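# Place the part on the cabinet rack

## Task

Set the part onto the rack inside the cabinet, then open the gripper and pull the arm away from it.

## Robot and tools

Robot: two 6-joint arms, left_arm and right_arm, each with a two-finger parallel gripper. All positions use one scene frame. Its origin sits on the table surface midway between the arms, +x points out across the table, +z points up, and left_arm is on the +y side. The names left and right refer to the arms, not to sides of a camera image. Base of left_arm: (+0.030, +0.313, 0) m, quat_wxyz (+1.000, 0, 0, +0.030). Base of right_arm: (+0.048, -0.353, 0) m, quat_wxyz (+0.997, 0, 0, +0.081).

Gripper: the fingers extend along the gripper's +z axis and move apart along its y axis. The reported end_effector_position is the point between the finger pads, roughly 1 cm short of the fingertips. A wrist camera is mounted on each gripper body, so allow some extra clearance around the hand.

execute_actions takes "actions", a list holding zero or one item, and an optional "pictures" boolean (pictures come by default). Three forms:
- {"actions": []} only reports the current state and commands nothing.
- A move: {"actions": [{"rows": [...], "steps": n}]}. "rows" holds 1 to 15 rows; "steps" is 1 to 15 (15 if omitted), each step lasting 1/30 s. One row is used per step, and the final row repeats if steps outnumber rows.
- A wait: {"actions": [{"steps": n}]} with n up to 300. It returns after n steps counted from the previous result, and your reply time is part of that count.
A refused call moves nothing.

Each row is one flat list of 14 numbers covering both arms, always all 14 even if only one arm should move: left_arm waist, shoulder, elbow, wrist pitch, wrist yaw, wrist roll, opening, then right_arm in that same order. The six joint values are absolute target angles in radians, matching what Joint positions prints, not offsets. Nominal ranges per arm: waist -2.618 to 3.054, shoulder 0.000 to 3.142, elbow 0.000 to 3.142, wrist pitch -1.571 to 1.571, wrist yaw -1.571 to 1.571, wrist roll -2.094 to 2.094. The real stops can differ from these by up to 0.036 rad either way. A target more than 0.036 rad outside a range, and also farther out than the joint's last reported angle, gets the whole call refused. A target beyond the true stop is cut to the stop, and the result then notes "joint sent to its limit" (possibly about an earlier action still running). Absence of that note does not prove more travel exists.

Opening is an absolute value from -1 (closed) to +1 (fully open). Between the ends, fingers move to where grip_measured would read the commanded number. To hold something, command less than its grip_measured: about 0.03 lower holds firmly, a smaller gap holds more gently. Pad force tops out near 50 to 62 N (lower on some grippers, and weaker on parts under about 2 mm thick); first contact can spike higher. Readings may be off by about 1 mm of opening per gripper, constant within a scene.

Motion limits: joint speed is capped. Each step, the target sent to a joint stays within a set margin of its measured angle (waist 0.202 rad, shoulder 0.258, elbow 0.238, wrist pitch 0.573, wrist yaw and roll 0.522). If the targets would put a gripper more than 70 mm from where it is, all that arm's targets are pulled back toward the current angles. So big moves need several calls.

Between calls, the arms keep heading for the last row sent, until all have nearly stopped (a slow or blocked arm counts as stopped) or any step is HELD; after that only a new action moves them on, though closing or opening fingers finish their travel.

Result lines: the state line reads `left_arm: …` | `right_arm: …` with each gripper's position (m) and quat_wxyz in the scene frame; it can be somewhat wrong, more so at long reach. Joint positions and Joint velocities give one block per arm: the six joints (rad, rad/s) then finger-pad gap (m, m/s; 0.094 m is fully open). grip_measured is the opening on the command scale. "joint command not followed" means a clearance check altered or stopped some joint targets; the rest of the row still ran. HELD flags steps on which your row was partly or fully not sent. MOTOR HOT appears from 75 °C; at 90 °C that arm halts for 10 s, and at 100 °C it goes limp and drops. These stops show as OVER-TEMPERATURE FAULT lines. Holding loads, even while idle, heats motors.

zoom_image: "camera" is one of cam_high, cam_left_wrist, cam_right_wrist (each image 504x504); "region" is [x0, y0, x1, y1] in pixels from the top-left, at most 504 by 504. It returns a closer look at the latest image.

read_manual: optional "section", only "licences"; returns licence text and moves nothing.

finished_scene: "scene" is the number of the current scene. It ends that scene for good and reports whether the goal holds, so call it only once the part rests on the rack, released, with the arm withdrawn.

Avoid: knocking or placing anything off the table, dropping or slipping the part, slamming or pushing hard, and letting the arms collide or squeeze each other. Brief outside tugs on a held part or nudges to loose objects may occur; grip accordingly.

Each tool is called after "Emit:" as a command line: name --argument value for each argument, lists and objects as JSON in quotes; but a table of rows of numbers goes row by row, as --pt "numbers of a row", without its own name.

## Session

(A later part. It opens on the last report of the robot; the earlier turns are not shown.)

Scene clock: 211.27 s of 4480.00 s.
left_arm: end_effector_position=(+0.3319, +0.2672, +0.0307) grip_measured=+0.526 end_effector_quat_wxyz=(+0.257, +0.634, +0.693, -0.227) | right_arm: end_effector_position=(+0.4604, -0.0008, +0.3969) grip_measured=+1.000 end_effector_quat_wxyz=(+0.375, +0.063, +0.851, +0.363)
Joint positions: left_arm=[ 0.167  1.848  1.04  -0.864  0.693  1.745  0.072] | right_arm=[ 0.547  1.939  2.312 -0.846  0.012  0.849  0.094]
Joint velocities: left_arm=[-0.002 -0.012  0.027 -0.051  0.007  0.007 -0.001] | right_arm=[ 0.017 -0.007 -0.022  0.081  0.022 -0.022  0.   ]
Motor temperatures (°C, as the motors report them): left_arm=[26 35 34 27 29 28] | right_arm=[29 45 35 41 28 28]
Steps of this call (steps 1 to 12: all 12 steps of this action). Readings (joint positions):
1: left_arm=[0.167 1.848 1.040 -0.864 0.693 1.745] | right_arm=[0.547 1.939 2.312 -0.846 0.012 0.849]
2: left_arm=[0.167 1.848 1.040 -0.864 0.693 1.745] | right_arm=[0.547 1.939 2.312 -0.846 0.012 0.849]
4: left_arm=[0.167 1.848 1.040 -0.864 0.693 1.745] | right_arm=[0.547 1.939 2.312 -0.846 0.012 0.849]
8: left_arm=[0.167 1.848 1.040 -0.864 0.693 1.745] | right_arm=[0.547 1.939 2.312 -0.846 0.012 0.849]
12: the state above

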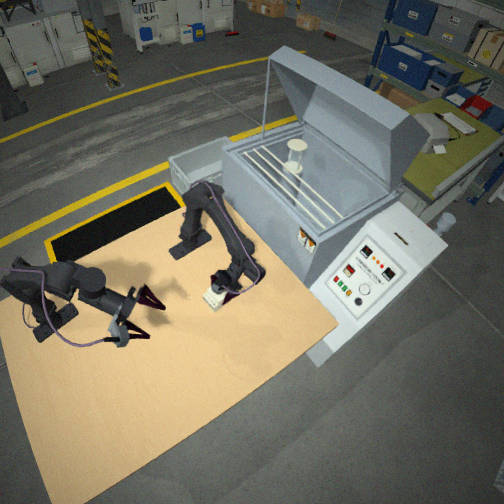

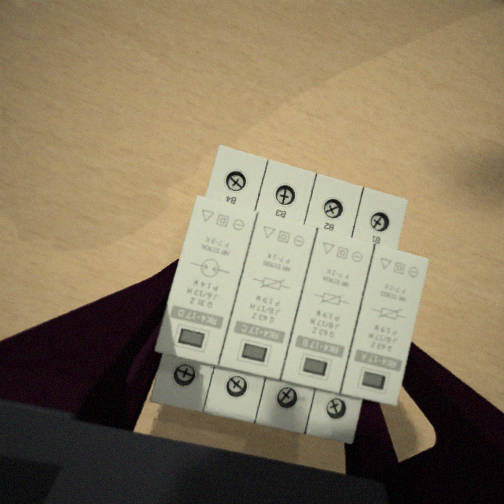

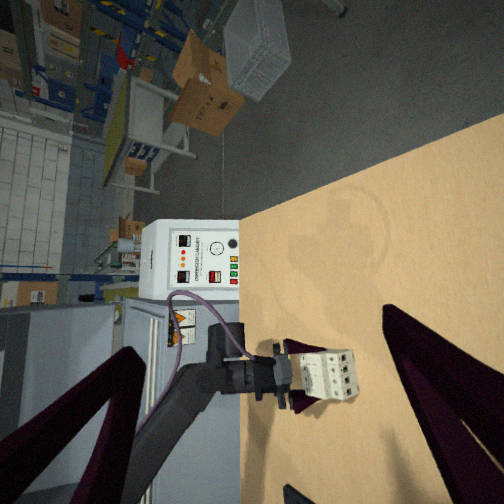

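Emit:
execute_actions --actions '[{"rows": [[0.172,1.838,1.062,-0.878,0.711,1.737,0.48,0.547,1.939,2.313,-0.846,0.012,0.849,1],[0.172,1.833,1.067,-0.89,0.711,1.737,0.48,0.547,1.939,2.313,-0.846,0.012,0.849,1],[0.172,1.828,1.073,-0.904,0.711,1.736,0.48,0.547,1.939,2.313,-0.846,0.012,0.849,1],[0.173,1.822,1.08,-0.92,0.711,1.734,0.48,0.547,1.939,2.313,-0.846,0.012,0.849,1],[0.173,1.814,1.088,-0.935,0.711,1.732,0.48,0.547,1.939,2.313,-0.846,0.012,0.849,1],[0.174,1.806,1.097,-0.95,0.711,1.728,0.48,0.547,1.939,2.313,-0.846,0.012,0.849,1],[0.175,1.797,1.107,-0.966,0.711,1.723,0.48,0.547,1.939,2.313,-0.846,0.012,0.849,1],[0.176,1.788,1.117,-0.982,0.711,1.716,0.48,0.547,1.939,2.313,-0.846,0.012,0.849,1],[0.178,1.778,1.128,-0.998,0.711,1.707,0.48,0.547,1.939,2.313,-0.846,0.012,0.849,1],[0.18,1.767,1.14,-1.013,0.711,1.696,0.48,0.547,1.939,2.313,-0.846,0.012,0.849,1],[0.183,1.756,1.152,-1.028,0.711,1.683,0.48,0.547,1.939,2.313,-0.846,0.012,0.849,1],[0.186,1.744,1.165,-1.042,0.711,1.667,0.48,0.547,1.939,2.313,-0.846,0.012,0.849,1],[0.19,1.732,1.179,-1.055,0.711,1.648,0.48,0.547,1.939,2.313,-0.846,0.012,0.849,1],[0.195,1.719,1.193,-1.065,0.711,1.626,0.48,0.547,1.939,2.313,-0.846,0.012,0.849,1],[0.2,1.706,1.207,-1.071,0.711,1.6,0.48,0.547,1.939,2.313,-0.846,0.012,0.849,1]], "steps": 15}]' --pictures false

Emit:
execute_actions --actions '[{"rows": [[0.206,1.694,1.222,-1.075,0.705,1.57,0.48,0.547,1.939,2.313,-0.846,0.012,0.849,1],[0.213,1.682,1.236,-1.078,0.7,1.538,0.48,0.547,1.939,2.313,-0.846,0.012,0.849,1],[0.22,1.671,1.251,-1.08,0.694,1.505,0.48,0.547,1.939,2.313,-0.846,0.012,0.849,1],[0.228,1.66,1.266,-1.081,0.688,1.471,0.48,0.547,1.939,2.313,-0.846,0.012,0.849,1],[0.236,1.65,1.281,-1.082,0.682,1.437,0.48,0.547,1.939,2.313,-0.846,0.012,0.849,1],[0.245,1.641,1.295,-1.083,0.677,1.402,0.48,0.547,1.939,2.313,-0.846,0.012,0.849,1],[0.255,1.632,1.31,-1.083,0.671,1.368,0.48,0.547,1.939,2.313,-0.846,0.012,0.849,1],[0.265,1.624,1.325,-1.083,0.665,1.333,0.48,0.547,1.939,2.313,-0.846,0.012,0.849,1],[0.276,1.616,1.34,-1.083,0.659,1.298,0.48,0.547,1.939,2.313,-0.846,0.012,0.849,1],[0.287,1.609,1.354,-1.083,0.654,1.264,0.48,0.547,1.939,2.313,-0.846,0.012,0.849,1],[0.299,1.603,1.369,-1.083,0.648,1.229,0.48,0.547,1.939,2.313,-0.846,0.012,0.849,1],[0.311,1.598,1.384,-1.083,0.642,1.194,0.48,0.547,1.939,2.313,-0.846,0.012,0.849,1],[0.324,1.594,1.399,-1.083,0.636,1.16,0.48,0.547,1.939,2.313,-0.846,0.012,0.849,1],[0.337,1.591,1.413,-1.083,0.631,1.125,0.48,0.547,1.939,2.313,-0.846,0.012,0.849,1],[0.35,1.589,1.428,-1.083,0.625,1.09,0.48,0.547,1.939,2.313,-0.846,0.012,0.849,1]], "steps": 15}]' --pictures false

Emit:
execute_actions --actions '[{"rows": [[0.364,1.59,1.446,-1.084,0.616,1.055,0.48,0.547,1.939,2.313,-0.846,0.012,0.849,1],[0.379,1.592,1.466,-1.085,0.606,1.02,0.48,0.547,1.939,2.313,-0.846,0.012,0.849,1],[0.394,1.595,1.488,-1.086,0.594,0.985,0.48,0.547,1.939,2.313,-0.846,0.012,0.849,1],[0.41,1.598,1.511,-1.087,0.581,0.949,0.48,0.547,1.939,2.313,-0.846,0.012,0.849,1],[0.426,1.602,1.535,-1.088,0.567,0.914,0.48,0.547,1.939,2.313,-0.846,0.012,0.849,1],[0.442,1.606,1.559,-1.089,0.553,0.879,0.48,0.547,1.939,2.313,-0.846,0.012,0.849,1],[0.459,1.61,1.583,-1.09,0.538,0.844,0.48,0.547,1.939,2.313,-0.846,0.012,0.849,1],[0.476,1.615,1.607,-1.091,0.523,0.809,0.48,0.547,1.939,2.313,-0.846,0.012,0.849,1],[0.493,1.62,1.631,-1.092,0.507,0.774,0.48,0.547,1.939,2.313,-0.846,0.012,0.849,1],[0.51,1.625,1.655,-1.093,0.491,0.739,0.48,0.547,1.939,2.313,-0.846,0.012,0.849,1],[0.528,1.63,1.679,-1.094,0.475,0.704,0.48,0.547,1.939,2.313,-0.846,0.012,0.849,1],[0.546,1.635,1.702,-1.095,0.459,0.668,0.48,0.547,1.939,2.313,-0.846,0.012,0.849,1],[0.564,1.641,1.724,-1.096,0.442,0.633,0.48,0.547,1.939,2.313,-0.846,0.012,0.849,1],[0.582,1.646,1.745,-1.097,0.425,0.598,0.48,0.547,1.939,2.313,-0.846,0.012,0.849,1],[0.6,1.652,1.765,-1.098,0.408,0.563,0.48,0.547,1.939,2.313,-0.846,0.012,0.849,1]], "steps": 15}]' --pictures false

Emit:
execute_actions --actions '[{"rows": [[0.62,1.658,1.784,-1.099,0.388,0.53,0.48,0.547,1.939,2.313,-0.846,0.012,0.849,1],[0.641,1.665,1.802,-1.099,0.368,0.498,0.48,0.547,1.939,2.313,-0.846,0.012,0.849,1],[0.663,1.671,1.819,-1.1,0.348,0.467,0.48,0.547,1.939,2.313,-0.846,0.012,0.849,1],[0.686,1.678,1.836,-1.1,0.328,0.437,0.48,0.547,1.939,2.313,-0.846,0.012,0.849,1],[0.709,1.684,1.852,-1.1,0.308,0.408,0.48,0.547,1.939,2.313,-0.846,0.012,0.849,1],[0.733,1.69,1.867,-1.101,0.288,0.38,0.48,0.547,1.939,2.313,-0.846,0.012,0.849,1],[0.757,1.697,1.882,-1.101,0.268,0.352,0.48,0.547,1.939,2.313,-0.846,0.012,0.849,1],[0.781,1.703,1.896,-1.102,0.248,0.325,0.48,0.547,1.939,2.313,-0.846,0.012,0.849,1],[0.805,1.71,1.91,-1.102,0.228,0.298,0.48,0.547,1.939,2.313,-0.846,0.012,0.849,1],[0.829,1.716,1.923,-1.102,0.208,0.272,0.48,0.547,1.939,2.313,-0.846,0.012,0.849,1],[0.853,1.722,1.936,-1.103,0.188,0.246,0.48,0.547,1.939,2.313,-0.846,0.012,0.849,1],[0.877,1.729,1.948,-1.103,0.168,0.22,0.48,0.547,1.939,2.313,-0.846,0.012,0.849,1],[0.902,1.735,1.96,-1.103,0.148,0.194,0.48,0.547,1.939,2.313,-0.846,0.012,0.849,1],[0.926,1.742,1.971,-1.104,0.128,0.169,0.48,0.547,1.939,2.313,-0.846,0.012,0.849,1],[0.95,1.748,1.981,-1.104,0.108,0.144,0.48,0.547,1.939,2.313,-0.846,0.012,0.849,1]], "steps": 15}]' --pictures false

Emit:
execute_actions --actions '[{"rows": [[0.974,1.755,1.989,-1.106,0.092,0.125,0.48,0.547,1.939,2.313,-0.846,0.012,0.849,1],[0.996,1.761,1.998,-1.107,0.076,0.106,0.48,0.547,1.939,2.313,-0.846,0.012,0.849,1],[1.019,1.768,2.006,-1.109,0.061,0.087,0.48,0.547,1.939,2.313,-0.846,0.012,0.849,1],[1.04,1.774,2.013,-1.111,0.046,0.07,0.48,0.547,1.939,2.313,-0.846,0.012,0.849,1],[1.061,1.78,2.021,-1.112,0.032,0.052,0.48,0.547,1.939,2.313,-0.846,0.012,0.849,1],[1.081,1.785,2.028,-1.114,0.018,0.036,0.48,0.547,1.939,2.313,-0.846,0.012,0.849,1],[1.1,1.791,2.035,-1.115,0.005,0.02,0.48,0.547,1.939,2.313,-0.846,0.012,0.849,1],[1.119,1.796,2.041,-1.117,-0.008,0.005,0.48,0.547,1.939,2.313,-0.846,0.012,0.849,1],[1.137,1.801,2.048,-1.118,-0.02,-0.01,0.48,0.547,1.939,2.313,-0.846,0.012,0.849,1],[1.154,1.806,2.054,-1.119,-0.032,-0.024,0.48,0.547,1.939,2.313,-0.846,0.012,0.849,1],[1.17,1.811,2.06,-1.121,-0.043,-0.038,0.48,0.547,1.939,2.313,-0.846,0.012,0.849,1],[1.186,1.815,2.065,-1.122,-0.054,-0.051,0.48,0.547,1.939,2.313,-0.846,0.012,0.849,1],[1.201,1.82,2.071,-1.123,-0.064,-0.063,0.48,0.547,1.939,2.313,-0.846,0.012,0.849,1],[1.215,1.824,2.076,-1.124,-0.074,-0.075,0.48,0.547,1.939,2.313,-0.846,0.012,0.849,1],[1.229,1.827,2.081,-1.125,-0.083,-0.086,0.48,0.547,1.939,2.313,-0.846,0.012,0.849,1]], "steps": 15}]' --pictures false

Emit:
execute_actions --actions '[{"rows": [[1.241,1.831,2.085,-1.126,-0.092,-0.096,0.48,0.547,1.939,2.313,-0.846,0.012,0.849,1],[1.253,1.834,2.089,-1.127,-0.1,-0.106,0.48,0.547,1.939,2.313,-0.846,0.012,0.849,1],[1.264,1.837,2.093,-1.128,-0.107,-0.115,0.48,0.547,1.939,2.313,-0.846,0.012,0.849,1],[1.274,1.84,2.097,-1.128,-0.114,-0.123,0.48,0.547,1.939,2.313,-0.846,0.012,0.849,1],[1.283,1.843,2.1,-1.129,-0.12,-0.131,0.48,0.547,1.939,2.313,-0.846,0.012,0.849,1],[1.291,1.845,2.103,-1.13,-0.126,-0.138,0.48,0.547,1.939,2.313,-0.846,0.012,0.849,1],[1.299,1.847,2.106,-1.13,-0.131,-0.144,0.48,0.547,1.939,2.313,-0.846,0.012,0.849,1],[1.305,1.849,2.108,-1.131,-0.136,-0.149,0.48,0.547,1.939,2.313,-0.846,0.012,0.849,1],[1.311,1.851,2.11,-1.131,-0.139,-0.154,0.48,0.547,1.939,2.313,-0.846,0.012,0.849,1],[1.315,1.852,2.112,-1.131,-0.142,-0.158,0.48,0.547,1.939,2.313,-0.846,0.012,0.849,1],[1.319,1.853,2.113,-1.132,-0.145,-0.16,0.48,0.547,1.939,2.313,-0.846,0.012,0.849,1],[1.321,1.854,2.114,-1.132,-0.146,-0.162,0.48,0.547,1.939,2.313,-0.846,0.012,0.849,1],[1.322,1.854,2.114,-1.132,-0.147,-0.163,0.48,0.547,1.939,2.313,-0.846,0.012,0.849,1]], "steps": 15}]' --pictures false

Emit:
execute_actions --actions '[{"steps": 10}]'

Scene clock: 309.77 s of 4480.00 s.
left_arm: end_effector_position=(+0.3397, +0.2777, +0.0734) grip_measured=+0.526 end_effector_quat_wxyz=(+0.247, +0.617, +0.718, -0.205) | right_arm: end_effector_position=(+0.4604, -0.0008, +0.3969) grip_measured=+1.000 end_effector_quat_wxyz=(+0.375, +0.063, +0.851, +0.363)
Joint positions: left_arm=[ 0.177  1.76   1.142 -1.005  0.653  1.674  0.072] | right_arm=[ 0.547  1.939  2.312 -0.846  0.012  0.849  0.094]
Joint velocities: left_arm=[ 0.129 -0.393  0.408 -0.374  0.007 -0.374  0.001] | right_arm=[ 0.007  0.012 -0.027  0.051  0.022 -0.037  0.   ]
Motor temperatures (°C, as the motors report them): left_arm=[26 37 34 27 30 28] | right_arm=[29 48 36 43 28 28]
Steps of this call (steps 1 to 15: the robot went on to your last target; steps 16 to 90: nothing new was sent; then 95.00 s passed at rest; steps 91 to 105: all 15 steps of this action). Readings (joint positions):
91: left_arm=[0.167 1.848 1.040 -0.864 0.693 1.744] | right_arm=[0.547 1.939 2.312 -0.846 0.012 0.849]
92: left_arm=[0.167 1.848 1.040 -0.864 0.693 1.743] | right_arm=[0.547 1.939 2.312 -0.846 0.012 0.849]
94: left_arm=[0.167 1.848 1.042 -0.869 0.692 1.743] | right_arm=[0.547 1.939 2.312 -0.846 0.012 0.849]
98: left_arm=[0.167 1.836 1.060 -0.909 0.667 1.737] | right_arm=[0.547 1.939 2.312 -0.846 0.012 0.849]
105: the state above

Scene clock: 310.27 s of 4480.00 s.
left_arm: end_effector_position=(+0.3792, +0.3448, +0.1649) grip_measured=+0.526 end_effector_quat_wxyz=(+0.288, +0.428, +0.848, -0.122) | right_arm: end_effector_position=(+0.4604, -0.0008, +0.3969) grip_measured=+1.000 end_effector_quat_wxyz=(+0.375, +0.063, +0.851, +0.363)
Joint positions: left_arm=[ 0.317  1.624  1.362 -1.076  0.597  1.24   0.072] | right_arm=[ 0.547  1.939  2.312 -0.846  0.012  0.849  0.094]
Joint velocities: left_arm=[ 0.374 -0.095  0.418 -0.11  -0.125 -0.901 -0.   ] | right_arm=[-0.012  0.002 -0.012  0.022 -0.007 -0.11   0.   ]
Motor temperatures (°C, as the motors report them): left_arm=[26 37 34 27 30 28] | right_arm=[29 48 36 43 28 28]
Steps of this call (steps 1 to 15: all 15 steps of this action). Readings (joint positions):
1: left_arm=[0.182 1.746 1.157 -1.016 0.652 1.656] | right_arm=[0.547 1.939 2.312 -0.846 0.012 0.849]
2: left_arm=[0.188 1.732 1.172 -1.025 0.651 1.635] | right_arm=[0.547 1.939 2.312 -0.846 0.012 0.849]
4: left_arm=[0.202 1.707 1.203 -1.039 0.646 1.586] | right_arm=[0.547 1.939 2.313 -0.846 0.012 0.849]
8: left_arm=[0.236 1.666 1.262 -1.057 0.631 1.470] | right_arm=[0.547 1.939 2.312 -0.846 0.012 0.849]
15: the state above

Scene clock: 310.77 s of 4480.00 s.
left_arm: end_effector_position=(+0.3944, +0.4813, +0.2504) grip_measured=+0.525 end_effector_quat_wxyz=(+0.323, +0.101, +0.941, -0.013) | right_arm: end_effector_position=(+0.4604, -0.0008, +0.3969) grip_measured=+1.000 end_effector_quat_wxyz=(+0.375, +0.063, +0.851, +0.363)
Joint positions: left_arm=[ 0.559  1.645  1.69  -1.107  0.438  0.717  0.072] | right_arm=[ 0.547  1.939  2.312 -0.846  0.012  0.849  0.094]
Joint velocities: left_arm=[ 0.501  0.164  0.598 -0.007 -0.388 -0.989 -0.001] | right_arm=[ 0.007  0.002  0.002  0.007  0.007 -0.007  0.   ]
Motor temperatures (°C, as the motors report them): left_arm=[26 37 35 28 30 28] | right_arm=[29 48 36 43 28 28]
Steps of this call (steps 1 to 15: all 15 steps of this action). Readings (joint positions):
1: left_arm=[0.330 1.622 1.377 -1.078 0.592 1.205] | right_arm=[0.547 1.939 2.312 -0.846 0.012 0.849]
2: left_arm=[0.343 1.621 1.394 -1.081 0.586 1.171] | right_arm=[0.547 1.939 2.313 -0.846 0.012 0.849]
4: left_arm=[0.372 1.621 1.430 -1.087 0.570 1.102] | right_arm=[0.547 1.939 2.312 -0.846 0.012 0.849]
8: left_arm=[0.436 1.621 1.520 -1.099 0.528 0.962] | right_arm=[0.547 1.939 2.312 -0.846 0.012 0.849]
15: the state above

Scene clock: 311.27 s of 4480.00 s.
left_arm: end_effector_position=(+0.3060, +0.6554, +0.2751) grip_measured=+0.525 end_effector_quat_wxyz=(+0.291, -0.301, +0.903, +0.101) | right_arm: end_effector_position=(+0.4604, -0.0008, +0.3969) grip_measured=+1.000 end_effector_quat_wxyz=(+0.375, +0.063, +0.851, +0.363)
Joint positions: left_arm=[ 0.901  1.751  1.914 -1.131  0.176  0.262  0.072] | right_arm=[ 0.547  1.939  2.312 -0.846  0.012  0.849  0.094]
Joint velocities: left_arm=[ 0.662  0.168  0.3   -0.007 -0.505 -0.755 -0.   ] | right_arm=[-0.002  0.012 -0.002 -0.11  -0.051 -0.037  0.   ]
Motor temperatures (°C, as the motors report them): left_arm=[26 37 35 28 30 28] | right_arm=[29 48 36 43 28 28]
Steps of this call (steps 1 to 15: all 15 steps of this action). Readings (joint positions):
1: left_arm=[0.577 1.651 1.710 -1.109 0.424 0.682] | right_arm=[0.547 1.939 2.312 -0.846 0.012 0.849]
2: left_arm=[0.596 1.658 1.730 -1.110 0.409 0.648] | right_arm=[0.547 1.939 2.312 -0.846 0.012 0.849]
4: left_arm=[0.636 1.672 1.765 -1.114 0.377 0.582] | right_arm=[0.547 1.939 2.312 -0.846 0.012 0.849]
8: left_arm=[0.727 1.702 1.826 -1.121 0.308 0.457] | right_arm=[0.547 1.939 2.313 -0.846 0.012 0.849]
15: the state above

Scene clock: 311.77 s of 4480.00 s.
left_arm: end_effector_position=(+0.1636, +0.7523, +0.2726) grip_measured=+0.524 end_effector_quat_wxyz=(+0.231, -0.575, +0.763, +0.185) | right_arm: end_effector_position=(+0.4604, -0.0008, +0.3969) grip_measured=+1.000 end_effector_quat_wxyz=(+0.375, +0.063, +0.851, +0.363)
Joint positions: left_arm=[ 1.199  1.835  2.021 -1.156 -0.036 -0.021  0.072] | right_arm=[ 0.547  1.939  2.312 -0.846  0.012  0.849  0.094]
Joint velocities: left_arm=[ 0.403  0.125  0.159 -0.037 -0.286 -0.344  0.   ] | right_arm=[-0.007  0.007 -0.017  0.007  0.007 -0.066  0.   ]
Motor temperatures (°C, as the motors report them): left_arm=[26 38 35 28 30 28] | right_arm=[29 48 36 43 28 28]
Steps of this call (steps 1 to 15: all 15 steps of this action). Readings (joint positions):
1: left_arm=[0.925 1.757 1.924 -1.131 0.158 0.237] | right_arm=[0.547 1.939 2.312 -0.846 0.012 0.849]
2: left_arm=[0.949 1.763 1.934 -1.132 0.141 0.213] | right_arm=[0.547 1.939 2.313 -0.846 0.012 0.849]
4: left_arm=[0.996 1.775 1.952 -1.134 0.107 0.168] | right_arm=[0.547 1.939 2.313 -0.846 0.012 0.849]
8: left_arm=[1.081 1.799 1.981 -1.142 0.047 0.089] | right_arm=[0.547 1.939 2.312 -0.846 0.012 0.849]
15: the state above

Scene clock: 312.27 s of 4480.00 s.
left_arm: end_effector_position=(+0.0966, +0.7734, +0.2742) grip_measured=+0.524 end_effector_quat_wxyz=(-0.205, +0.670, -0.678, -0.220) | right_arm: end_effector_position=(+0.4604, -0.0008, +0.3969) grip_measured=+1.000 end_effector_quat_wxyz=(+0.375, +0.063, +0.851, +0.363)
Joint positions: left_arm=[ 1.315  1.865  2.063 -1.169 -0.129 -0.144  0.072] | right_arm=[ 0.547  1.939  2.312 -0.846  0.012  0.849  0.094]
Joint velocities: left_arm=[-0.007  0.002 -0.012 -0.066 -0.11  -0.066  0.   ] | right_arm=[-0.022 -0.002  0.017  0.007 -0.007 -0.051  0.   ]
Motor temperatures (°C, as the motors report them): left_arm=[26 38 36 28 30 28] | right_arm=[29 48 36 43 28 28]
Steps of this call (steps 1 to 15: all 15 steps of this action). Readings (joint positions):
1: left_arm=[1.213 1.839 2.025 -1.158 -0.046 -0.034] | right_arm=[0.547 1.939 2.312 -0.846 0.012 0.849]
2: left_arm=[1.226 1.843 2.030 -1.159 -0.055 -0.047] | right_arm=[0.547 1.939 2.312 -0.846 0.012 0.849]
4: left_arm=[1.249 1.849 2.039 -1.162 -0.072 -0.070] | right_arm=[0.547 1.939 2.312 -0.846 0.012 0.849]
8: left_arm=[1.287 1.858 2.053 -1.166 -0.101 -0.107] | right_arm=[0.547 1.939 2.312 -0.846 0.012 0.849]
15: the state above

Scene clock: 312.60 s of 4480.00 s.
left_arm: end_effector_position=(+0.0962, +0.7730, +0.2740) grip_measured=+0.524 end_effector_quat_wxyz=(-0.205, +0.674, -0.675, -0.219) | right_arm: end_effector_position=(+0.4604, -0.0008, +0.3969) grip_measured=+1.000 end_effector_quat_wxyz=(+0.375, +0.063, +0.851, +0.363)
Joint positions: left_arm=[ 1.315  1.865  2.063 -1.171 -0.13  -0.153  0.072] | right_arm=[ 0.547  1.939  2.312 -0.846  0.012  0.849  0.094]
Joint velocities: left_arm=[-0.012  0.002 -0.007 -0.022  0.007 -0.022  0.   ] | right_arm=[-0.017 -0.007  0.002  0.022  0.007  0.037  0.   ]
Motor temperatures (°C, as the motors report them): left_arm=[26 38 36 28 30 28] | right_arm=[29 48 36 43 28 28]
Steps of this call (steps 1 to 10: the robot went on to your last target). Readings (joint positions):
1: left_arm=[1.315 1.865 2.063 -1.170 -0.130 -0.145] | right_arm=[0.547 1.939 2.312 -0.846 0.012 0.849]
2: left_arm=[1.315 1.865 2.063 -1.170 -0.130 -0.147] | right_arm=[0.547 1.939 2.312 -0.846 0.012 0.849]
4: left_arm=[1.315 1.865 2.063 -1.171 -0.130 -0.150] | right_arm=[0.547 1.939 2.312 -0.846 0.012 0.849]
8: left_arm=[1.315 1.865 2.063 -1.171 -0.130 -0.152] | right_arm=[0.547 1.939 2.312 -0.846 0.012 0.849]
10: the state above

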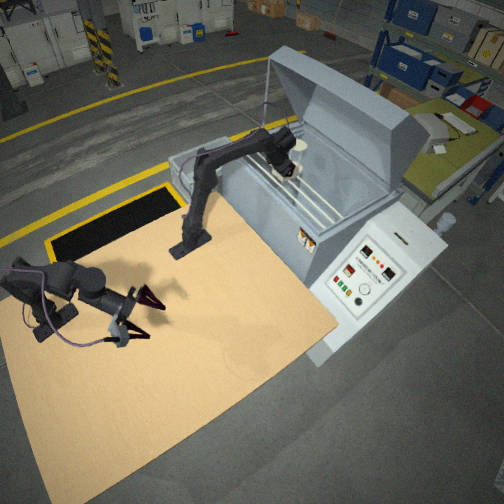

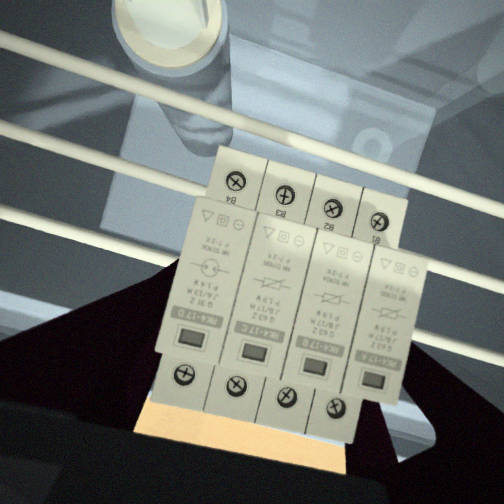

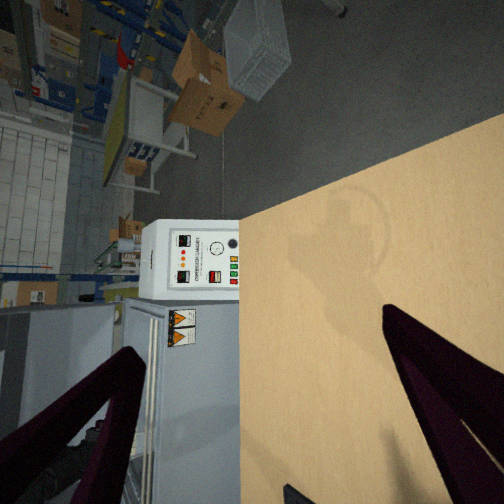

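Emit:
execute_actions --actions '[{"rows": [[1.322,1.847,2.1,-1.122,-0.147,-0.163,0.48,0.547,1.939,2.313,-0.846,0.012,0.849,1],[1.322,1.84,2.085,-1.115,-0.146,-0.162,0.48,0.547,1.939,2.313,-0.846,0.012,0.849,1],[1.322,1.832,2.069,-1.11,-0.144,-0.161,0.48,0.547,1.939,2.313,-0.846,0.012,0.849,1],[1.322,1.832,2.068,-1.103,-0.142,-0.159,0.48,0.547,1.939,2.313,-0.846,0.012,0.849,1],[1.322,1.831,2.064,-1.094,-0.14,-0.157,0.48,0.547,1.939,2.313,-0.846,0.012,0.849,1],[1.322,1.829,2.058,-1.083,-0.137,-0.154,0.48,0.547,1.939,2.313,-0.846,0.012,0.849,1],[1.322,1.827,2.05,-1.069,-0.134,-0.151,0.48,0.547,1.939,2.313,-0.846,0.012,0.849,1],[1.322,1.825,2.04,-1.054,-0.13,-0.148,0.48,0.547,1.939,2.313,-0.846,0.012,0.849,1],[1.322,1.822,2.029,-1.039,-0.126,-0.145,0.48,0.547,1.939,2.313,-0.846,0.012,0.849,1],[1.322,1.819,2.016,-1.022,-0.123,-0.142,0.48,0.547,1.939,2.313,-0.846,0.012,0.849,1],[1.322,1.816,2.002,-1.004,-0.119,-0.138,0.48,0.547,1.939,2.313,-0.846,0.012,0.849,1],[1.322,1.813,1.987,-0.985,-0.115,-0.135,0.48,0.547,1.939,2.313,-0.846,0.012,0.849,1],[1.322,1.809,1.972,-0.967,-0.11,-0.131,0.48,0.547,1.939,2.313,-0.846,0.012,0.849,1],[1.322,1.805,1.956,-0.948,-0.106,-0.127,0.48,0.547,1.939,2.313,-0.846,0.012,0.849,1],[1.322,1.802,1.94,-0.929,-0.103,-0.124,0.48,0.547,1.939,2.313,-0.846,0.012,0.849,1]], "steps": 15}]' --pictures false

Emit:
execute_actions --actions '[{"rows": [[1.322,1.798,1.924,-0.911,-0.099,-0.121,0.48,0.547,1.939,2.313,-0.846,0.012,0.849,1],[1.322,1.794,1.908,-0.894,-0.095,-0.118,0.48,0.547,1.939,2.313,-0.846,0.012,0.849,1],[1.322,1.79,1.893,-0.879,-0.092,-0.115,0.48,0.547,1.939,2.313,-0.846,0.012,0.849,1],[1.322,1.787,1.878,-0.864,-0.089,-0.112,0.48,0.547,1.939,2.313,-0.846,0.012,0.849,1],[1.322,1.784,1.864,-0.85,-0.087,-0.11,0.48,0.547,1.939,2.313,-0.846,0.012,0.849,1],[1.322,1.781,1.851,-0.839,-0.085,-0.108,0.48,0.547,1.939,2.313,-0.846,0.012,0.849,1],[1.322,1.778,1.84,-0.83,-0.083,-0.107,0.48,0.547,1.939,2.313,-0.846,0.012,0.849,1],[1.322,1.776,1.83,-0.823,-0.082,-0.106,0.48,0.547,1.939,2.313,-0.846,0.012,0.849,1],[1.322,1.774,1.822,-0.818,-0.082,-0.106,0.48,0.547,1.939,2.313,-0.846,0.012,0.849,1],[1.322,1.772,1.816,-0.817,-0.082,-0.106,0.48,0.547,1.939,2.313,-0.846,0.012,0.849,1],[1.322,1.771,1.812,-0.817,-0.082,-0.106,0.48,0.547,1.939,2.313,-0.846,0.012,0.849,1],[1.322,1.771,1.811,-0.817,-0.082,-0.106,0.48,0.547,1.939,2.313,-0.846,0.012,0.849,1]], "steps": 15}]' --pictures false

Emit:
execute_actions --actions '[{"steps": 12}]'

Scene clock: 349.47 s of 4480.00 s.
left_arm: end_effector_position=(+0.1012, +0.7827, +0.2622) grip_measured=+0.524 end_effector_quat_wxyz=(-0.224, +0.666, -0.675, -0.224) | right_arm: end_effector_position=(+0.4604, -0.0008, +0.3969) grip_measured=+1.000 end_effector_quat_wxyz=(+0.375, +0.063, +0.851, +0.363)
Joint positions: left_arm=[ 1.315  1.845  1.964 -1.054 -0.113 -0.145  0.072] | right_arm=[ 0.547  1.939  2.312 -0.846  0.012  0.849  0.094]
Joint velocities: left_arm=[-0.007 -0.071 -0.471  0.447  0.154  0.022 -0.001] | right_arm=[ 0.012  0.012 -0.012 -0.037 -0.022  0.022  0.   ]
Motor temperatures (°C, as the motors report them): left_arm=[26 44 44 34 29 28] | right_arm=[29 49 37 43 28 28]
Steps of this call (steps 1 to 30: the robot went on to your last target; steps 31 to 90: nothing new was sent; then 33.37 s passed at rest; steps 91 to 105: all 15 steps of this action). Readings (joint positions):
91: left_arm=[1.315 1.865 2.063 -1.171 -0.130 -0.154] | right_arm=[0.547 1.939 2.312 -0.846 0.012 0.849]
92: left_arm=[1.315 1.865 2.063 -1.171 -0.130 -0.154] | right_arm=[0.547 1.939 2.312 -0.846 0.012 0.849]
94: left_arm=[1.315 1.865 2.063 -1.171 -0.130 -0.154] | right_arm=[0.547 1.939 2.312 -0.846 0.012 0.849]
98: left_arm=[1.315 1.863 2.054 -1.149 -0.130 -0.154] | right_arm=[0.547 1.939 2.312 -0.846 0.012 0.849]
105: the state above

Scene clock: 349.97 s of 4480.00 s.
left_arm: end_effector_position=(+0.1080, +0.7888, +0.2355) grip_measured=+0.524 end_effector_quat_wxyz=(+0.238, -0.652, +0.685, +0.221) | right_arm: end_effector_position=(+0.4604, -0.0009, +0.3970) grip_measured=+1.000 end_effector_quat_wxyz=(+0.375, +0.063, +0.851, +0.363)
Joint positions: left_arm=[ 1.315  1.817  1.804 -0.9   -0.082 -0.118  0.072] | right_arm=[ 0.547  1.939  2.313 -0.846  0.012  0.849  0.094]
Joint velocities: left_arm=[-0.002 -0.007 -0.012  0.11  -0.007 -0.081  0.002] | right_arm=[-0.012 -0.007  0.017  0.022  0.037 -0.007  0.   ]
Motor temperatures (°C, as the motors report them): left_arm=[26 44 44 34 29 28] | right_arm=[29 49 37 43 28 28]
Steps of this call (steps 1 to 15: all 15 steps of this action). Readings (joint positions):
1: left_arm=[1.315 1.842 1.947 -1.039 -0.110 -0.142] | right_arm=[0.547 1.939 2.312 -0.846 0.012 0.849]
2: left_arm=[1.315 1.840 1.930 -1.023 -0.107 -0.139] | right_arm=[0.547 1.939 2.312 -0.846 0.012 0.849]
4: left_arm=[1.315 1.835 1.897 -0.992 -0.100 -0.134] | right_arm=[0.547 1.939 2.312 -0.846 0.012 0.849]
8: left_arm=[1.315 1.824 1.841 -0.938 -0.089 -0.124] | right_arm=[0.547 1.939 2.312 -0.846 0.012 0.849]
15: the state above

Scene clock: 350.37 s of 4480.00 s.
left_arm: end_effector_position=(+0.1086, +0.7911, +0.2406) grip_measured=+0.524 end_effector_quat_wxyz=(+0.247, -0.649, +0.683, +0.227) | right_arm: end_effector_position=(+0.4604, -0.0008, +0.3969) grip_measured=+1.000 end_effector_quat_wxyz=(+0.375, +0.063, +0.851, +0.363)
Joint positions: left_arm=[ 1.315  1.811  1.804 -0.884 -0.081 -0.116  0.072] | right_arm=[ 0.547  1.939  2.312 -0.846  0.012  0.849  0.094]
Joint velocities: left_arm=[-0.012 -0.007  0.002  0.037 -0.022  0.022  0.   ] | right_arm=[-0.002 -0.007 -0.012 -0.022 -0.037  0.095  0.   ]
Motor temperatures (°C, as the motors report them): left_arm=[26 44 44 34 29 28] | right_arm=[29 49 37 43 28 28]
Steps of this call (steps 1 to 12: the robot went on to your last target). Readings (joint positions):
1: left_arm=[1.315 1.816 1.804 -0.897 -0.082 -0.118] | right_arm=[0.547 1.939 2.312 -0.846 0.012 0.849]
2: left_arm=[1.315 1.816 1.804 -0.894 -0.082 -0.117] | right_arm=[0.547 1.939 2.312 -0.846 0.012 0.849]
4: left_arm=[1.315 1.814 1.804 -0.890 -0.082 -0.117] | right_arm=[0.547 1.939 2.312 -0.846 0.012 0.849]
8: left_arm=[1.315 1.811 1.804 -0.885 -0.082 -0.116] | right_arm=[0.547 1.939 2.312 -0.846 0.012 0.849]
12: the state above

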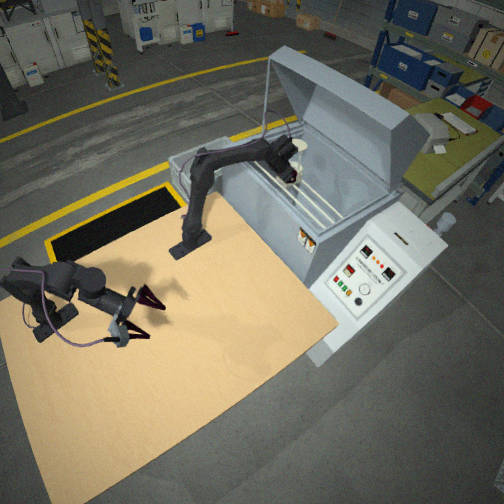

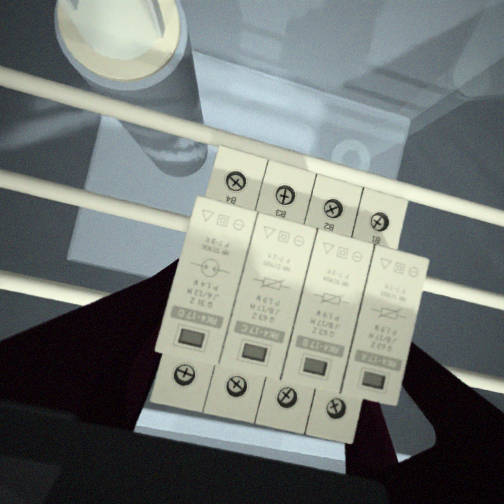

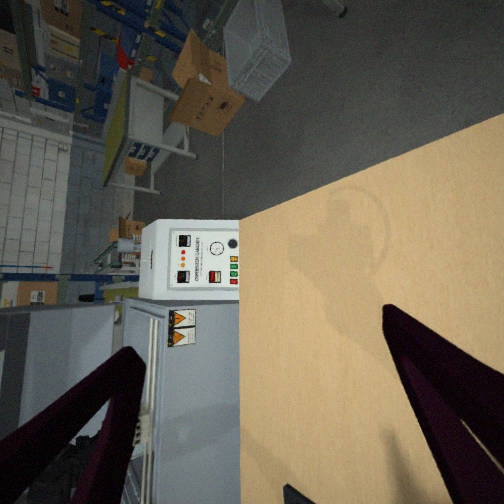

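Emit:
zoom_image --camera "cam_left_wrist" --region '[0, 50, 252, 302]'

Emit:
zoom_image --camera "cam_left_wrist" --region '[252, 170, 504, 422]'

Emit:
zoom_image --camera "cam_high" --region '[245, 120, 345, 220]'

Region (0, 50, 252, 302) of cam_left_wrist's 504x504 image, scaled by 2.000, with more detail than that image has.

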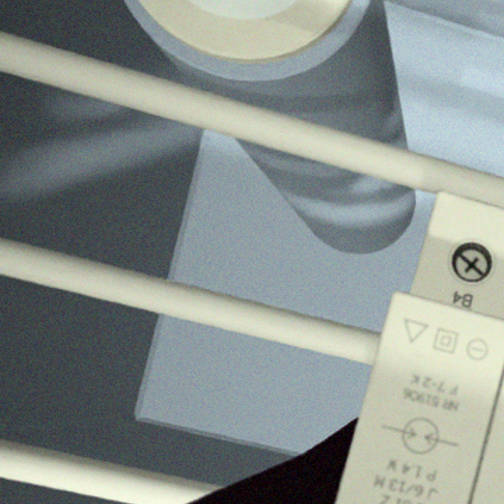

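Region (252, 170, 504, 422) of cam_left_wrist's 504x504 image, scaled by 2.000, with more detail than that image has.

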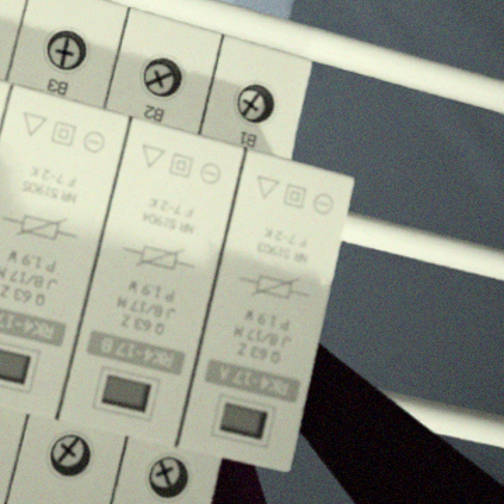

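Region (245, 120, 345, 220) of cam_high's 504x504 image, scaled by 5.040, with more detail than that image has.

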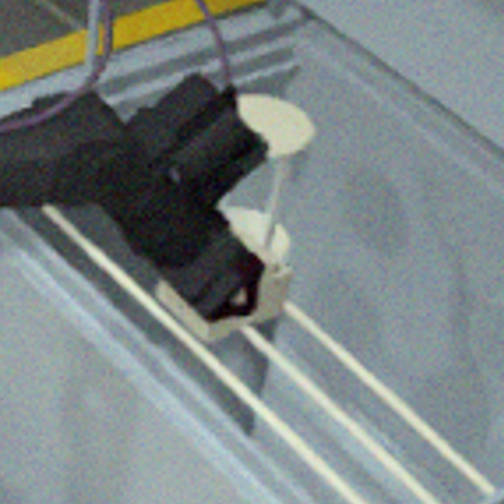

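Emit:
execute_actions --actions '[{"rows": [[1.322,1.77,1.811,-0.816,-0.082,-0.106,0.48,0.547,1.939,2.313,-0.846,0.012,0.849,1],[1.322,1.769,1.811,-0.814,-0.082,-0.106,0.48,0.547,1.939,2.313,-0.846,0.012,0.849,1],[1.322,1.767,1.811,-0.811,-0.082,-0.106,0.48,0.547,1.939,2.313,-0.846,0.012,0.849,1],[1.322,1.764,1.81,-0.807,-0.082,-0.106,0.48,0.547,1.939,2.313,-0.846,0.012,0.849,1],[1.322,1.76,1.807,-0.802,-0.082,-0.106,0.48,0.547,1.939,2.313,-0.846,0.012,0.849,1],[1.322,1.756,1.803,-0.797,-0.082,-0.106,0.48,0.547,1.939,2.313,-0.846,0.012,0.849,1],[1.322,1.752,1.797,-0.79,-0.082,-0.106,0.48,0.547,1.939,2.313,-0.846,0.012,0.849,1],[1.322,1.747,1.79,-0.784,-0.082,-0.106,0.48,0.547,1.939,2.313,-0.846,0.012,0.849,1],[1.322,1.743,1.783,-0.778,-0.082,-0.106,0.48,0.547,1.939,2.313,-0.846,0.012,0.849,1],[1.322,1.738,1.774,-0.771,-0.082,-0.106,0.48,0.547,1.939,2.313,-0.846,0.012,0.849,1],[1.322,1.733,1.766,-0.765,-0.082,-0.106,0.48,0.547,1.939,2.313,-0.846,0.012,0.849,1],[1.322,1.729,1.757,-0.758,-0.082,-0.106,0.48,0.547,1.939,2.313,-0.846,0.012,0.849,1],[1.322,1.725,1.747,-0.753,-0.082,-0.106,0.48,0.547,1.939,2.313,-0.846,0.012,0.849,1],[1.322,1.721,1.739,-0.748,-0.082,-0.106,0.48,0.547,1.939,2.313,-0.846,0.012,0.849,1],[1.322,1.718,1.73,-0.744,-0.082,-0.106,0.48,0.547,1.939,2.313,-0.846,0.012,0.849,1]], "steps": 15}]' --pictures false

Emit:
execute_actions --actions '[{"rows": [[1.322,1.716,1.723,-0.741,-0.082,-0.106,0.48,0.547,1.939,2.313,-0.846,0.012,0.849,1],[1.322,1.715,1.716,-0.739,-0.082,-0.106,0.48,0.547,1.939,2.313,-0.846,0.012,0.849,1],[1.322,1.714,1.71,-0.738,-0.082,-0.106,0.48,0.547,1.939,2.313,-0.846,0.012,0.849,1],[1.322,1.714,1.706,-0.738,-0.082,-0.106,0.48,0.547,1.939,2.313,-0.846,0.012,0.849,1],[1.322,1.714,1.703,-0.738,-0.082,-0.106,0.48,0.547,1.939,2.313,-0.846,0.012,0.849,1],[1.322,1.714,1.702,-0.738,-0.082,-0.106,0.48,0.547,1.939,2.313,-0.846,0.012,0.849,1]], "steps": 15}]'

Scene clock: 385.20 s of 4480.00 s.
left_arm: end_effector_position=(+0.1078, +0.7868, +0.2475) grip_measured=+0.524 end_effector_quat_wxyz=(+0.263, -0.645, +0.677, +0.239) | right_arm: end_effector_position=(+0.4604, -0.0008, +0.3969) grip_measured=+1.000 end_effector_quat_wxyz=(+0.375, +0.063, +0.851, +0.363)
Joint positions: left_arm=[ 1.315  1.76   1.742 -0.83  -0.081 -0.116  0.072] | right_arm=[ 0.547  1.939  2.312 -0.846  0.012  0.849  0.094]
Joint velocities: left_arm=[ 0.002 -0.125 -0.232  0.125 -0.051  0.022  0.001] | right_arm=[ 0.002  0.007  0.007 -0.051 -0.051 -0.051  0.   ]
Motor temperatures (°C, as the motors report them): left_arm=[26 52 41 39 29 28] | right_arm=[29 50 37 44 28 28]
Steps of this call (steps 1 to 30: the robot went on to your last target; steps 31 to 90: nothing new was sent; then 31.33 s passed at rest; steps 91 to 105: all 15 steps of this action). Readings (joint positions):
91: left_arm=[1.315 1.811 1.804 -0.884 -0.081 -0.116] | right_arm=[0.547 1.939 2.312 -0.846 0.012 0.849]
92: left_arm=[1.315 1.811 1.804 -0.883 -0.081 -0.116] | right_arm=[0.547 1.939 2.312 -0.846 0.012 0.849]
94: left_arm=[1.315 1.811 1.804 -0.882 -0.081 -0.116] | right_arm=[0.547 1.939 2.312 -0.846 0.012 0.849]
98: left_arm=[1.315 1.800 1.794 -0.868 -0.081 -0.116] | right_arm=[0.547 1.939 2.312 -0.846 0.012 0.849]
105: the state above

Scene clock: 385.70 s of 4480.00 s.
left_arm: end_effector_position=(+0.1070, +0.7832, +0.2350) grip_measured=+0.524 end_effector_quat_wxyz=(+0.256, -0.647, +0.679, +0.234) | right_arm: end_effector_position=(+0.4604, -0.0008, +0.3969) grip_measured=+1.000 end_effector_quat_wxyz=(+0.375, +0.063, +0.851, +0.363)
Joint positions: left_arm=[ 1.315  1.751  1.693 -0.808 -0.081 -0.116  0.072] | right_arm=[ 0.547  1.939  2.312 -0.846  0.012  0.849  0.094]
Joint velocities: left_arm=[-0.007  0.007 -0.002  0.051 -0.007  0.095 -0.   ] | right_arm=[ 0.017  0.007 -0.022  0.007 -0.007  0.022  0.   ]
Motor temperatures (°C, as the motors report them): left_arm=[26 52 41 39 29 28] | right_arm=[29 50 37 44 28 28]
Steps of this call (steps 1 to 15: all 15 steps of this action). Readings (joint positions):
1: left_arm=[1.315 1.757 1.734 -0.825 -0.081 -0.116] | right_arm=[0.547 1.939 2.312 -0.846 0.012 0.849]
2: left_arm=[1.315 1.754 1.726 -0.822 -0.081 -0.116] | right_arm=[0.547 1.939 2.312 -0.846 0.012 0.849]
4: left_arm=[1.315 1.751 1.713 -0.816 -0.081 -0.116] | right_arm=[0.547 1.939 2.312 -0.846 0.012 0.849]
8: left_arm=[1.315 1.751 1.695 -0.812 -0.081 -0.116] | right_arm=[0.547 1.939 2.312 -0.846 0.012 0.849]
15: the state above

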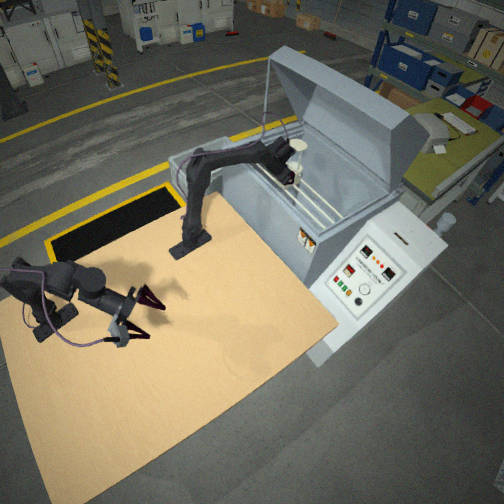

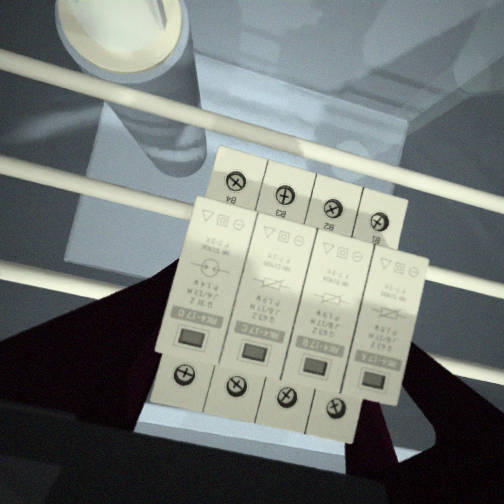

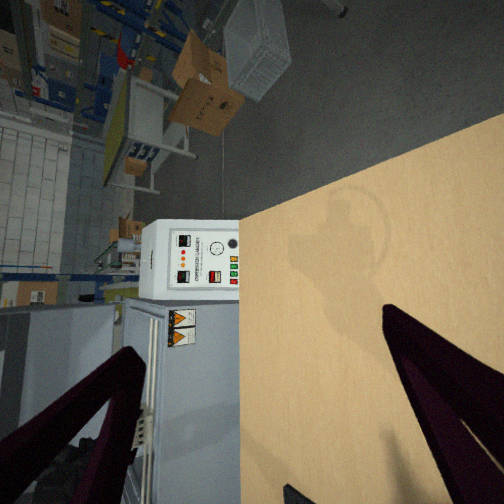

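Emit:
execute_actions --actions '[]'

Scene clock: 398.93 s of 4480.00 s.
left_arm: end_effector_position=(+0.1071, +0.7835, +0.2353) grip_measured=+0.524 end_effector_quat_wxyz=(+0.257, -0.647, +0.679, +0.234) | right_arm: end_effector_position=(+0.4604, -0.0008, +0.3969) grip_measured=+1.000 end_effector_quat_wxyz=(+0.375, +0.063, +0.851, +0.363)
Joint positions: left_arm=[ 1.315  1.751  1.693 -0.807 -0.081 -0.116  0.072] | right_arm=[ 0.547  1.939  2.312 -0.846  0.012  0.849  0.094]
Joint velocities: left_arm=[-0.007 -0.002 -0.002 -0.037  0.022 -0.051  0.001] | right_arm=[ 0.012 -0.012 -0.012  0.007 -0.022 -0.007  0.   ]
Motor temperatures (°C, as the motors report them): left_arm=[26 52 41 41 29 28] | right_arm=[29 50 37 44 28 28]
Steps of this call (steps 1 to 15: the robot went on to your last target; steps 16 to 90: nothing new was sent; then 10.23 s passed at rest). Readings (joint positions):
1: left_arm=[1.315 1.751 1.693 -0.808 -0.081 -0.116] | right_arm=[0.547 1.939 2.312 -0.846 0.012 0.849]
2: left_arm=[1.315 1.751 1.693 -0.807 -0.081 -0.116] | right_arm=[0.547 1.939 2.312 -0.846 0.012 0.849]
4: left_arm=[1.315 1.751 1.693 -0.807 -0.081 -0.116] | right_arm=[0.547 1.939 2.312 -0.846 0.012 0.849]
8: left_arm=[1.315 1.751 1.693 -0.807 -0.081 -0.116] | right_arm=[0.547 1.939 2.312 -0.846 0.012 0.849]
90: the state above
All arms were judged still, so your last target was given up. Only a new action makes them travel on or press farther. Fingers that are still opening or closing keep moving.

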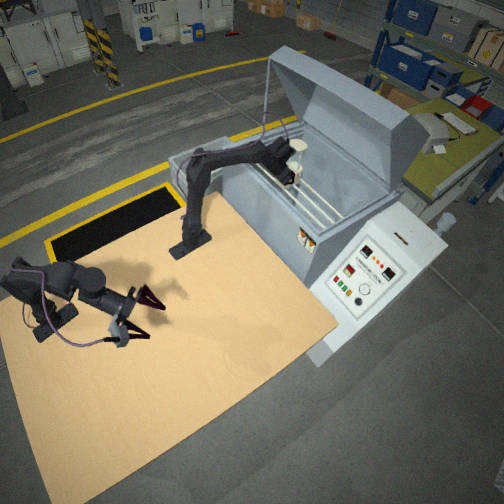

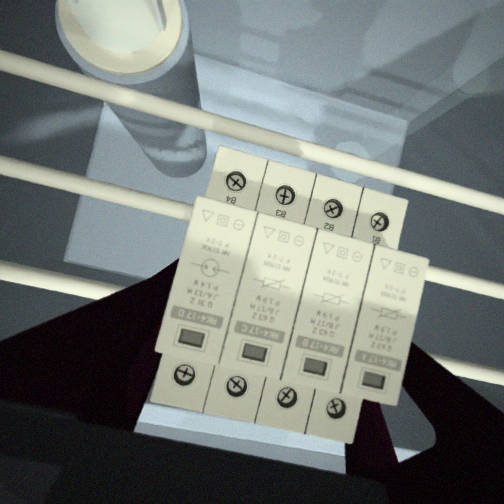

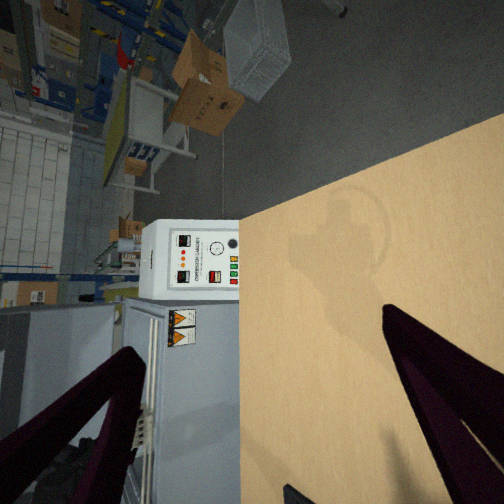

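Emit:
execute_actions --actions '[{"rows": [[1.322,1.714,1.700,-0.735,-0.082,-0.106,0.48,0.547,1.939,2.313,-0.846,0.012,0.849,1],[1.322,1.714,1.698,-0.732,-0.082,-0.106,0.48,0.547,1.939,2.313,-0.846,0.012,0.849,1],[1.322,1.7135,1.696,-0.730,-0.082,-0.106,0.48,0.547,1.939,2.313,-0.846,0.012,0.849,1],[1.322,1.7132,1.694,-0.728,-0.082,-0.106,0.48,0.547,1.939,2.313,-0.846,0.012,0.849,1],[1.322,1.713,1.692,-0.726,-0.082,-0.106,0.48,0.547,1.939,2.313,-0.846,0.012,0.849,1],[1.322,1.7128,1.690,-0.724,-0.082,-0.106,0.48,0.547,1.939,2.313,-0.846,0.012,0.849,1],[1.322,1.7126,1.688,-0.722,-0.082,-0.106,0.48,0.547,1.939,2.313,-0.846,0.012,0.849,1],[1.322,1.7124,1.686,-0.721,-0.082,-0.106,0.48,0.547,1.939,2.313,-0.846,0.012,0.849,1],[1.322,1.7122,1.684,-0.720,-0.082,-0.106,0.48,0.547,1.939,2.313,-0.846,0.012,0.849,1],[1.322,1.712,1.682,-0.719,-0.082,-0.106,0.48,0.547,1.939,2.313,-0.846,0.012,0.849,1],[1.322,1.712,1.680,-0.718,-0.082,-0.106,0.48,0.547,1.939,2.313,-0.846,0.012,0.849,1],[1.322,1.712,1.679,-0.717,-0.082,-0.106,0.48,0.547,1.939,2.313,-0.846,0.012,0.849,1]], "steps": 15}]' --pictures false

Scene clock: 408.33 s of 4480.00 s.
left_arm: end_effector_position=(+0.1072, +0.7840, +0.2302) grip_measured=+0.524 end_effector_quat_wxyz=(+0.256, -0.647, +0.679, +0.234) | right_arm: end_effector_position=(+0.4604, -0.0008, +0.3969) grip_measured=+1.000 end_effector_quat_wxyz=(+0.375, +0.063, +0.851, +0.363)
Joint positions: left_arm=[ 1.315  1.751  1.673 -0.788 -0.081 -0.116  0.072] | right_arm=[ 0.547  1.939  2.312 -0.846  0.012  0.849  0.094]
Joint velocities: left_arm=[ 0.007 -0.017 -0.037  0.022 -0.051 -0.037  0.   ] | right_arm=[-0.002 -0.002 -0.012 -0.037 -0.037  0.081  0.   ]
Motor temperatures (°C, as the motors report them): left_arm=[26 53 42 42 29 28] | right_arm=[29 51 37 44 28 28]
Steps of this call (steps 1 to 90: nothing new was sent; then 5.90 s passed at rest; steps 91 to 105: all 15 steps of this action). Readings (joint positions):
91: left_arm=[1.315 1.751 1.693 -0.807 -0.081 -0.116] | right_arm=[0.547 1.939 2.313 -0.846 0.012 0.849]
92: left_arm=[1.315 1.751 1.693 -0.806 -0.081 -0.116] | right_arm=[0.547 1.939 2.312 -0.846 0.012 0.849]
94: left_arm=[1.315 1.751 1.693 -0.804 -0.081 -0.116] | right_arm=[0.547 1.939 2.312 -0.846 0.012 0.849]
98: left_arm=[1.315 1.751 1.691 -0.796 -0.081 -0.116] | right_arm=[0.547 1.939 2.312 -0.846 0.012 0.849]
105: the state above

Emit:
execute_actions --actions '[{"rows": [[1.322,1.7118,1.677,-0.714,-0.082,-0.106,0.48,0.547,1.939,2.313,-0.846,0.012,0.849,1],[1.322,1.7116,1.675,-0.712,-0.082,-0.106,0.48,0.547,1.939,2.313,-0.846,0.012,0.849,1],[1.322,1.7114,1.673,-0.710,-0.082,-0.106,0.48,0.547,1.939,2.313,-0.846,0.012,0.849,1],[1.322,1.7112,1.671,-0.708,-0.082,-0.106,0.48,0.547,1.939,2.313,-0.846,0.012,0.849,1],[1.322,1.711,1.669,-0.706,-0.082,-0.106,0.48,0.547,1.939,2.313,-0.846,0.012,0.849,1],[1.322,1.7108,1.667,-0.704,-0.082,-0.106,0.48,0.547,1.939,2.313,-0.846,0.012,0.849,1],[1.322,1.7106,1.665,-0.702,-0.082,-0.106,0.48,0.547,1.939,2.313,-0.846,0.012,0.849,1],[1.322,1.7104,1.663,-0.700,-0.082,-0.106,0.48,0.547,1.939,2.313,-0.846,0.012,0.849,1],[1.322,1.7102,1.661,-0.699,-0.082,-0.106,0.48,0.547,1.939,2.313,-0.846,0.012,0.849,1],[1.322,1.710,1.659,-0.698,-0.082,-0.106,0.48,0.547,1.939,2.313,-0.846,0.012,0.849,1],[1.322,1.7098,1.657,-0.697,-0.082,-0.106,0.48,0.547,1.939,2.313,-0.846,0.012,0.849,1],[1.322,1.7096,1.655,-0.696,-0.082,-0.106,0.48,0.547,1.939,2.313,-0.846,0.012,0.849,1]], "steps": 15}]' --pictures false

Emit:
execute_actions --actions '[{"steps": 8}]'

Scene clock: 415.10 s of 4480.00 s.
left_arm: end_effector_position=(+0.1073, +0.7842, +0.2248) grip_measured=+0.524 end_effector_quat_wxyz=(+0.256, -0.647, +0.679, +0.234) | right_arm: end_effector_position=(+0.4604, -0.0008, +0.3969) grip_measured=+1.000 end_effector_quat_wxyz=(+0.375, +0.063, +0.851, +0.363)
Joint positions: left_arm=[ 1.315  1.749  1.649 -0.766 -0.081 -0.116  0.072] | right_arm=[ 0.547  1.939  2.312 -0.846  0.012  0.849  0.094]
Joint velocities: left_arm=[ 0.002  0.007 -0.056 -0.007 -0.007 -0.022  0.   ] | right_arm=[ 0.012 -0.002  0.022 -0.095 -0.051  0.022  0.   ]
Motor temperatures (°C, as the motors report them): left_arm=[26 53 42 42 29 28] | right_arm=[29 51 37 44 28 28]
Steps of this call (steps 1 to 15: the robot went on to your last target; steps 16 to 90: nothing new was sent; then 3.27 s passed at rest; steps 91 to 105: all 15 steps of this action). Readings (joint positions):
91: left_arm=[1.315 1.751 1.672 -0.785 -0.081 -0.116] | right_arm=[0.547 1.939 2.312 -0.846 0.012 0.849]
92: left_arm=[1.315 1.751 1.672 -0.785 -0.081 -0.116] | right_arm=[0.547 1.939 2.312 -0.846 0.012 0.849]
94: left_arm=[1.315 1.751 1.672 -0.783 -0.081 -0.116] | right_arm=[0.547 1.939 2.312 -0.846 0.012 0.849]
98: left_arm=[1.315 1.750 1.670 -0.775 -0.081 -0.116] | right_arm=[0.547 1.939 2.313 -0.846 0.012 0.849]
105: the state above

Scene clock: 415.37 s of 4480.00 s.
left_arm: end_effector_position=(+0.1073, +0.7843, +0.2246) grip_measured=+0.524 end_effector_quat_wxyz=(+0.256, -0.647, +0.679, +0.234) | right_arm: end_effector_position=(+0.4604, -0.0008, +0.3969) grip_measured=+1.000 end_effector_quat_wxyz=(+0.375, +0.063, +0.851, +0.363)
Joint positions: left_arm=[ 1.315  1.749  1.648 -0.765 -0.081 -0.116  0.072] | right_arm=[ 0.547  1.939  2.312 -0.846  0.012  0.849  0.094]
Joint velocities: left_arm=[ 0.007 -0.002  0.012  0.037 -0.037  0.007  0.   ] | right_arm=[ 0.002  0.012  0.007 -0.037 -0.007  0.007  0.   ]
Motor temperatures (°C, as the motors report them): left_arm=[26 53 42 42 29 28] | right_arm=[29 51 37 44 28 28]
Steps of this call (steps 1 to 8: the robot went on to your last target). Readings (joint positions):
1: left_arm=[1.315 1.749 1.648 -0.766 -0.081 -0.116] | right_arm=[0.547 1.939 2.312 -0.846 0.012 0.849]
2: left_arm=[1.315 1.749 1.648 -0.766 -0.081 -0.116] | right_arm=[0.547 1.939 2.312 -0.846 0.012 0.849]
4: left_arm=[1.315 1.749 1.648 -0.766 -0.081 -0.116] | right_arm=[0.547 1.939 2.312 -0.846 0.012 0.849]
8: the state above

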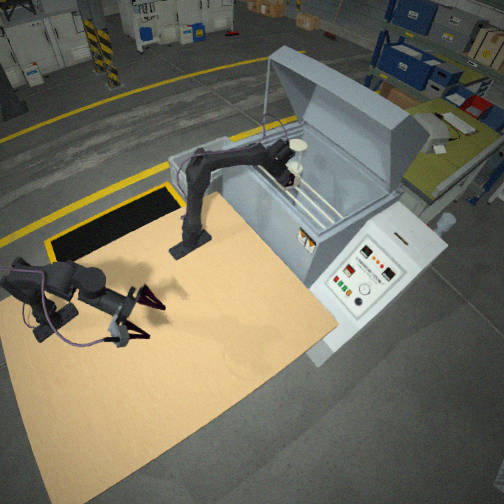

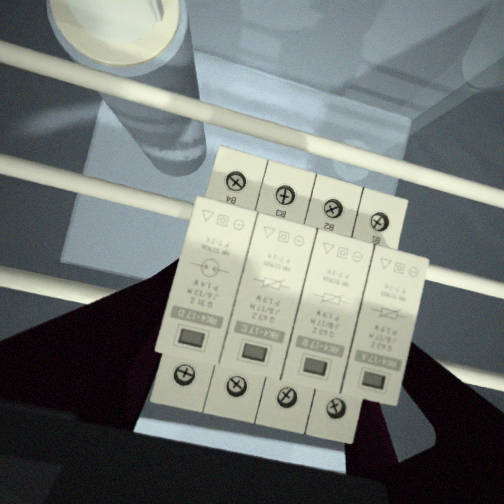

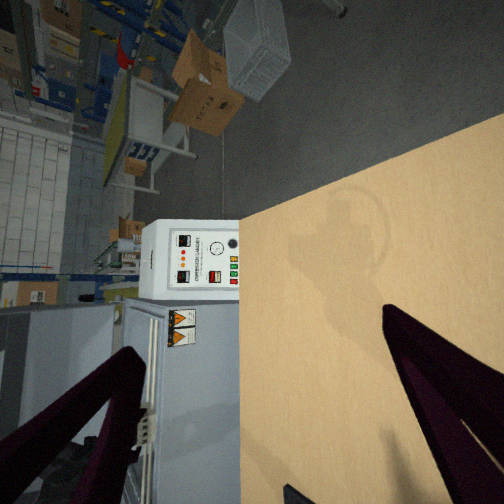

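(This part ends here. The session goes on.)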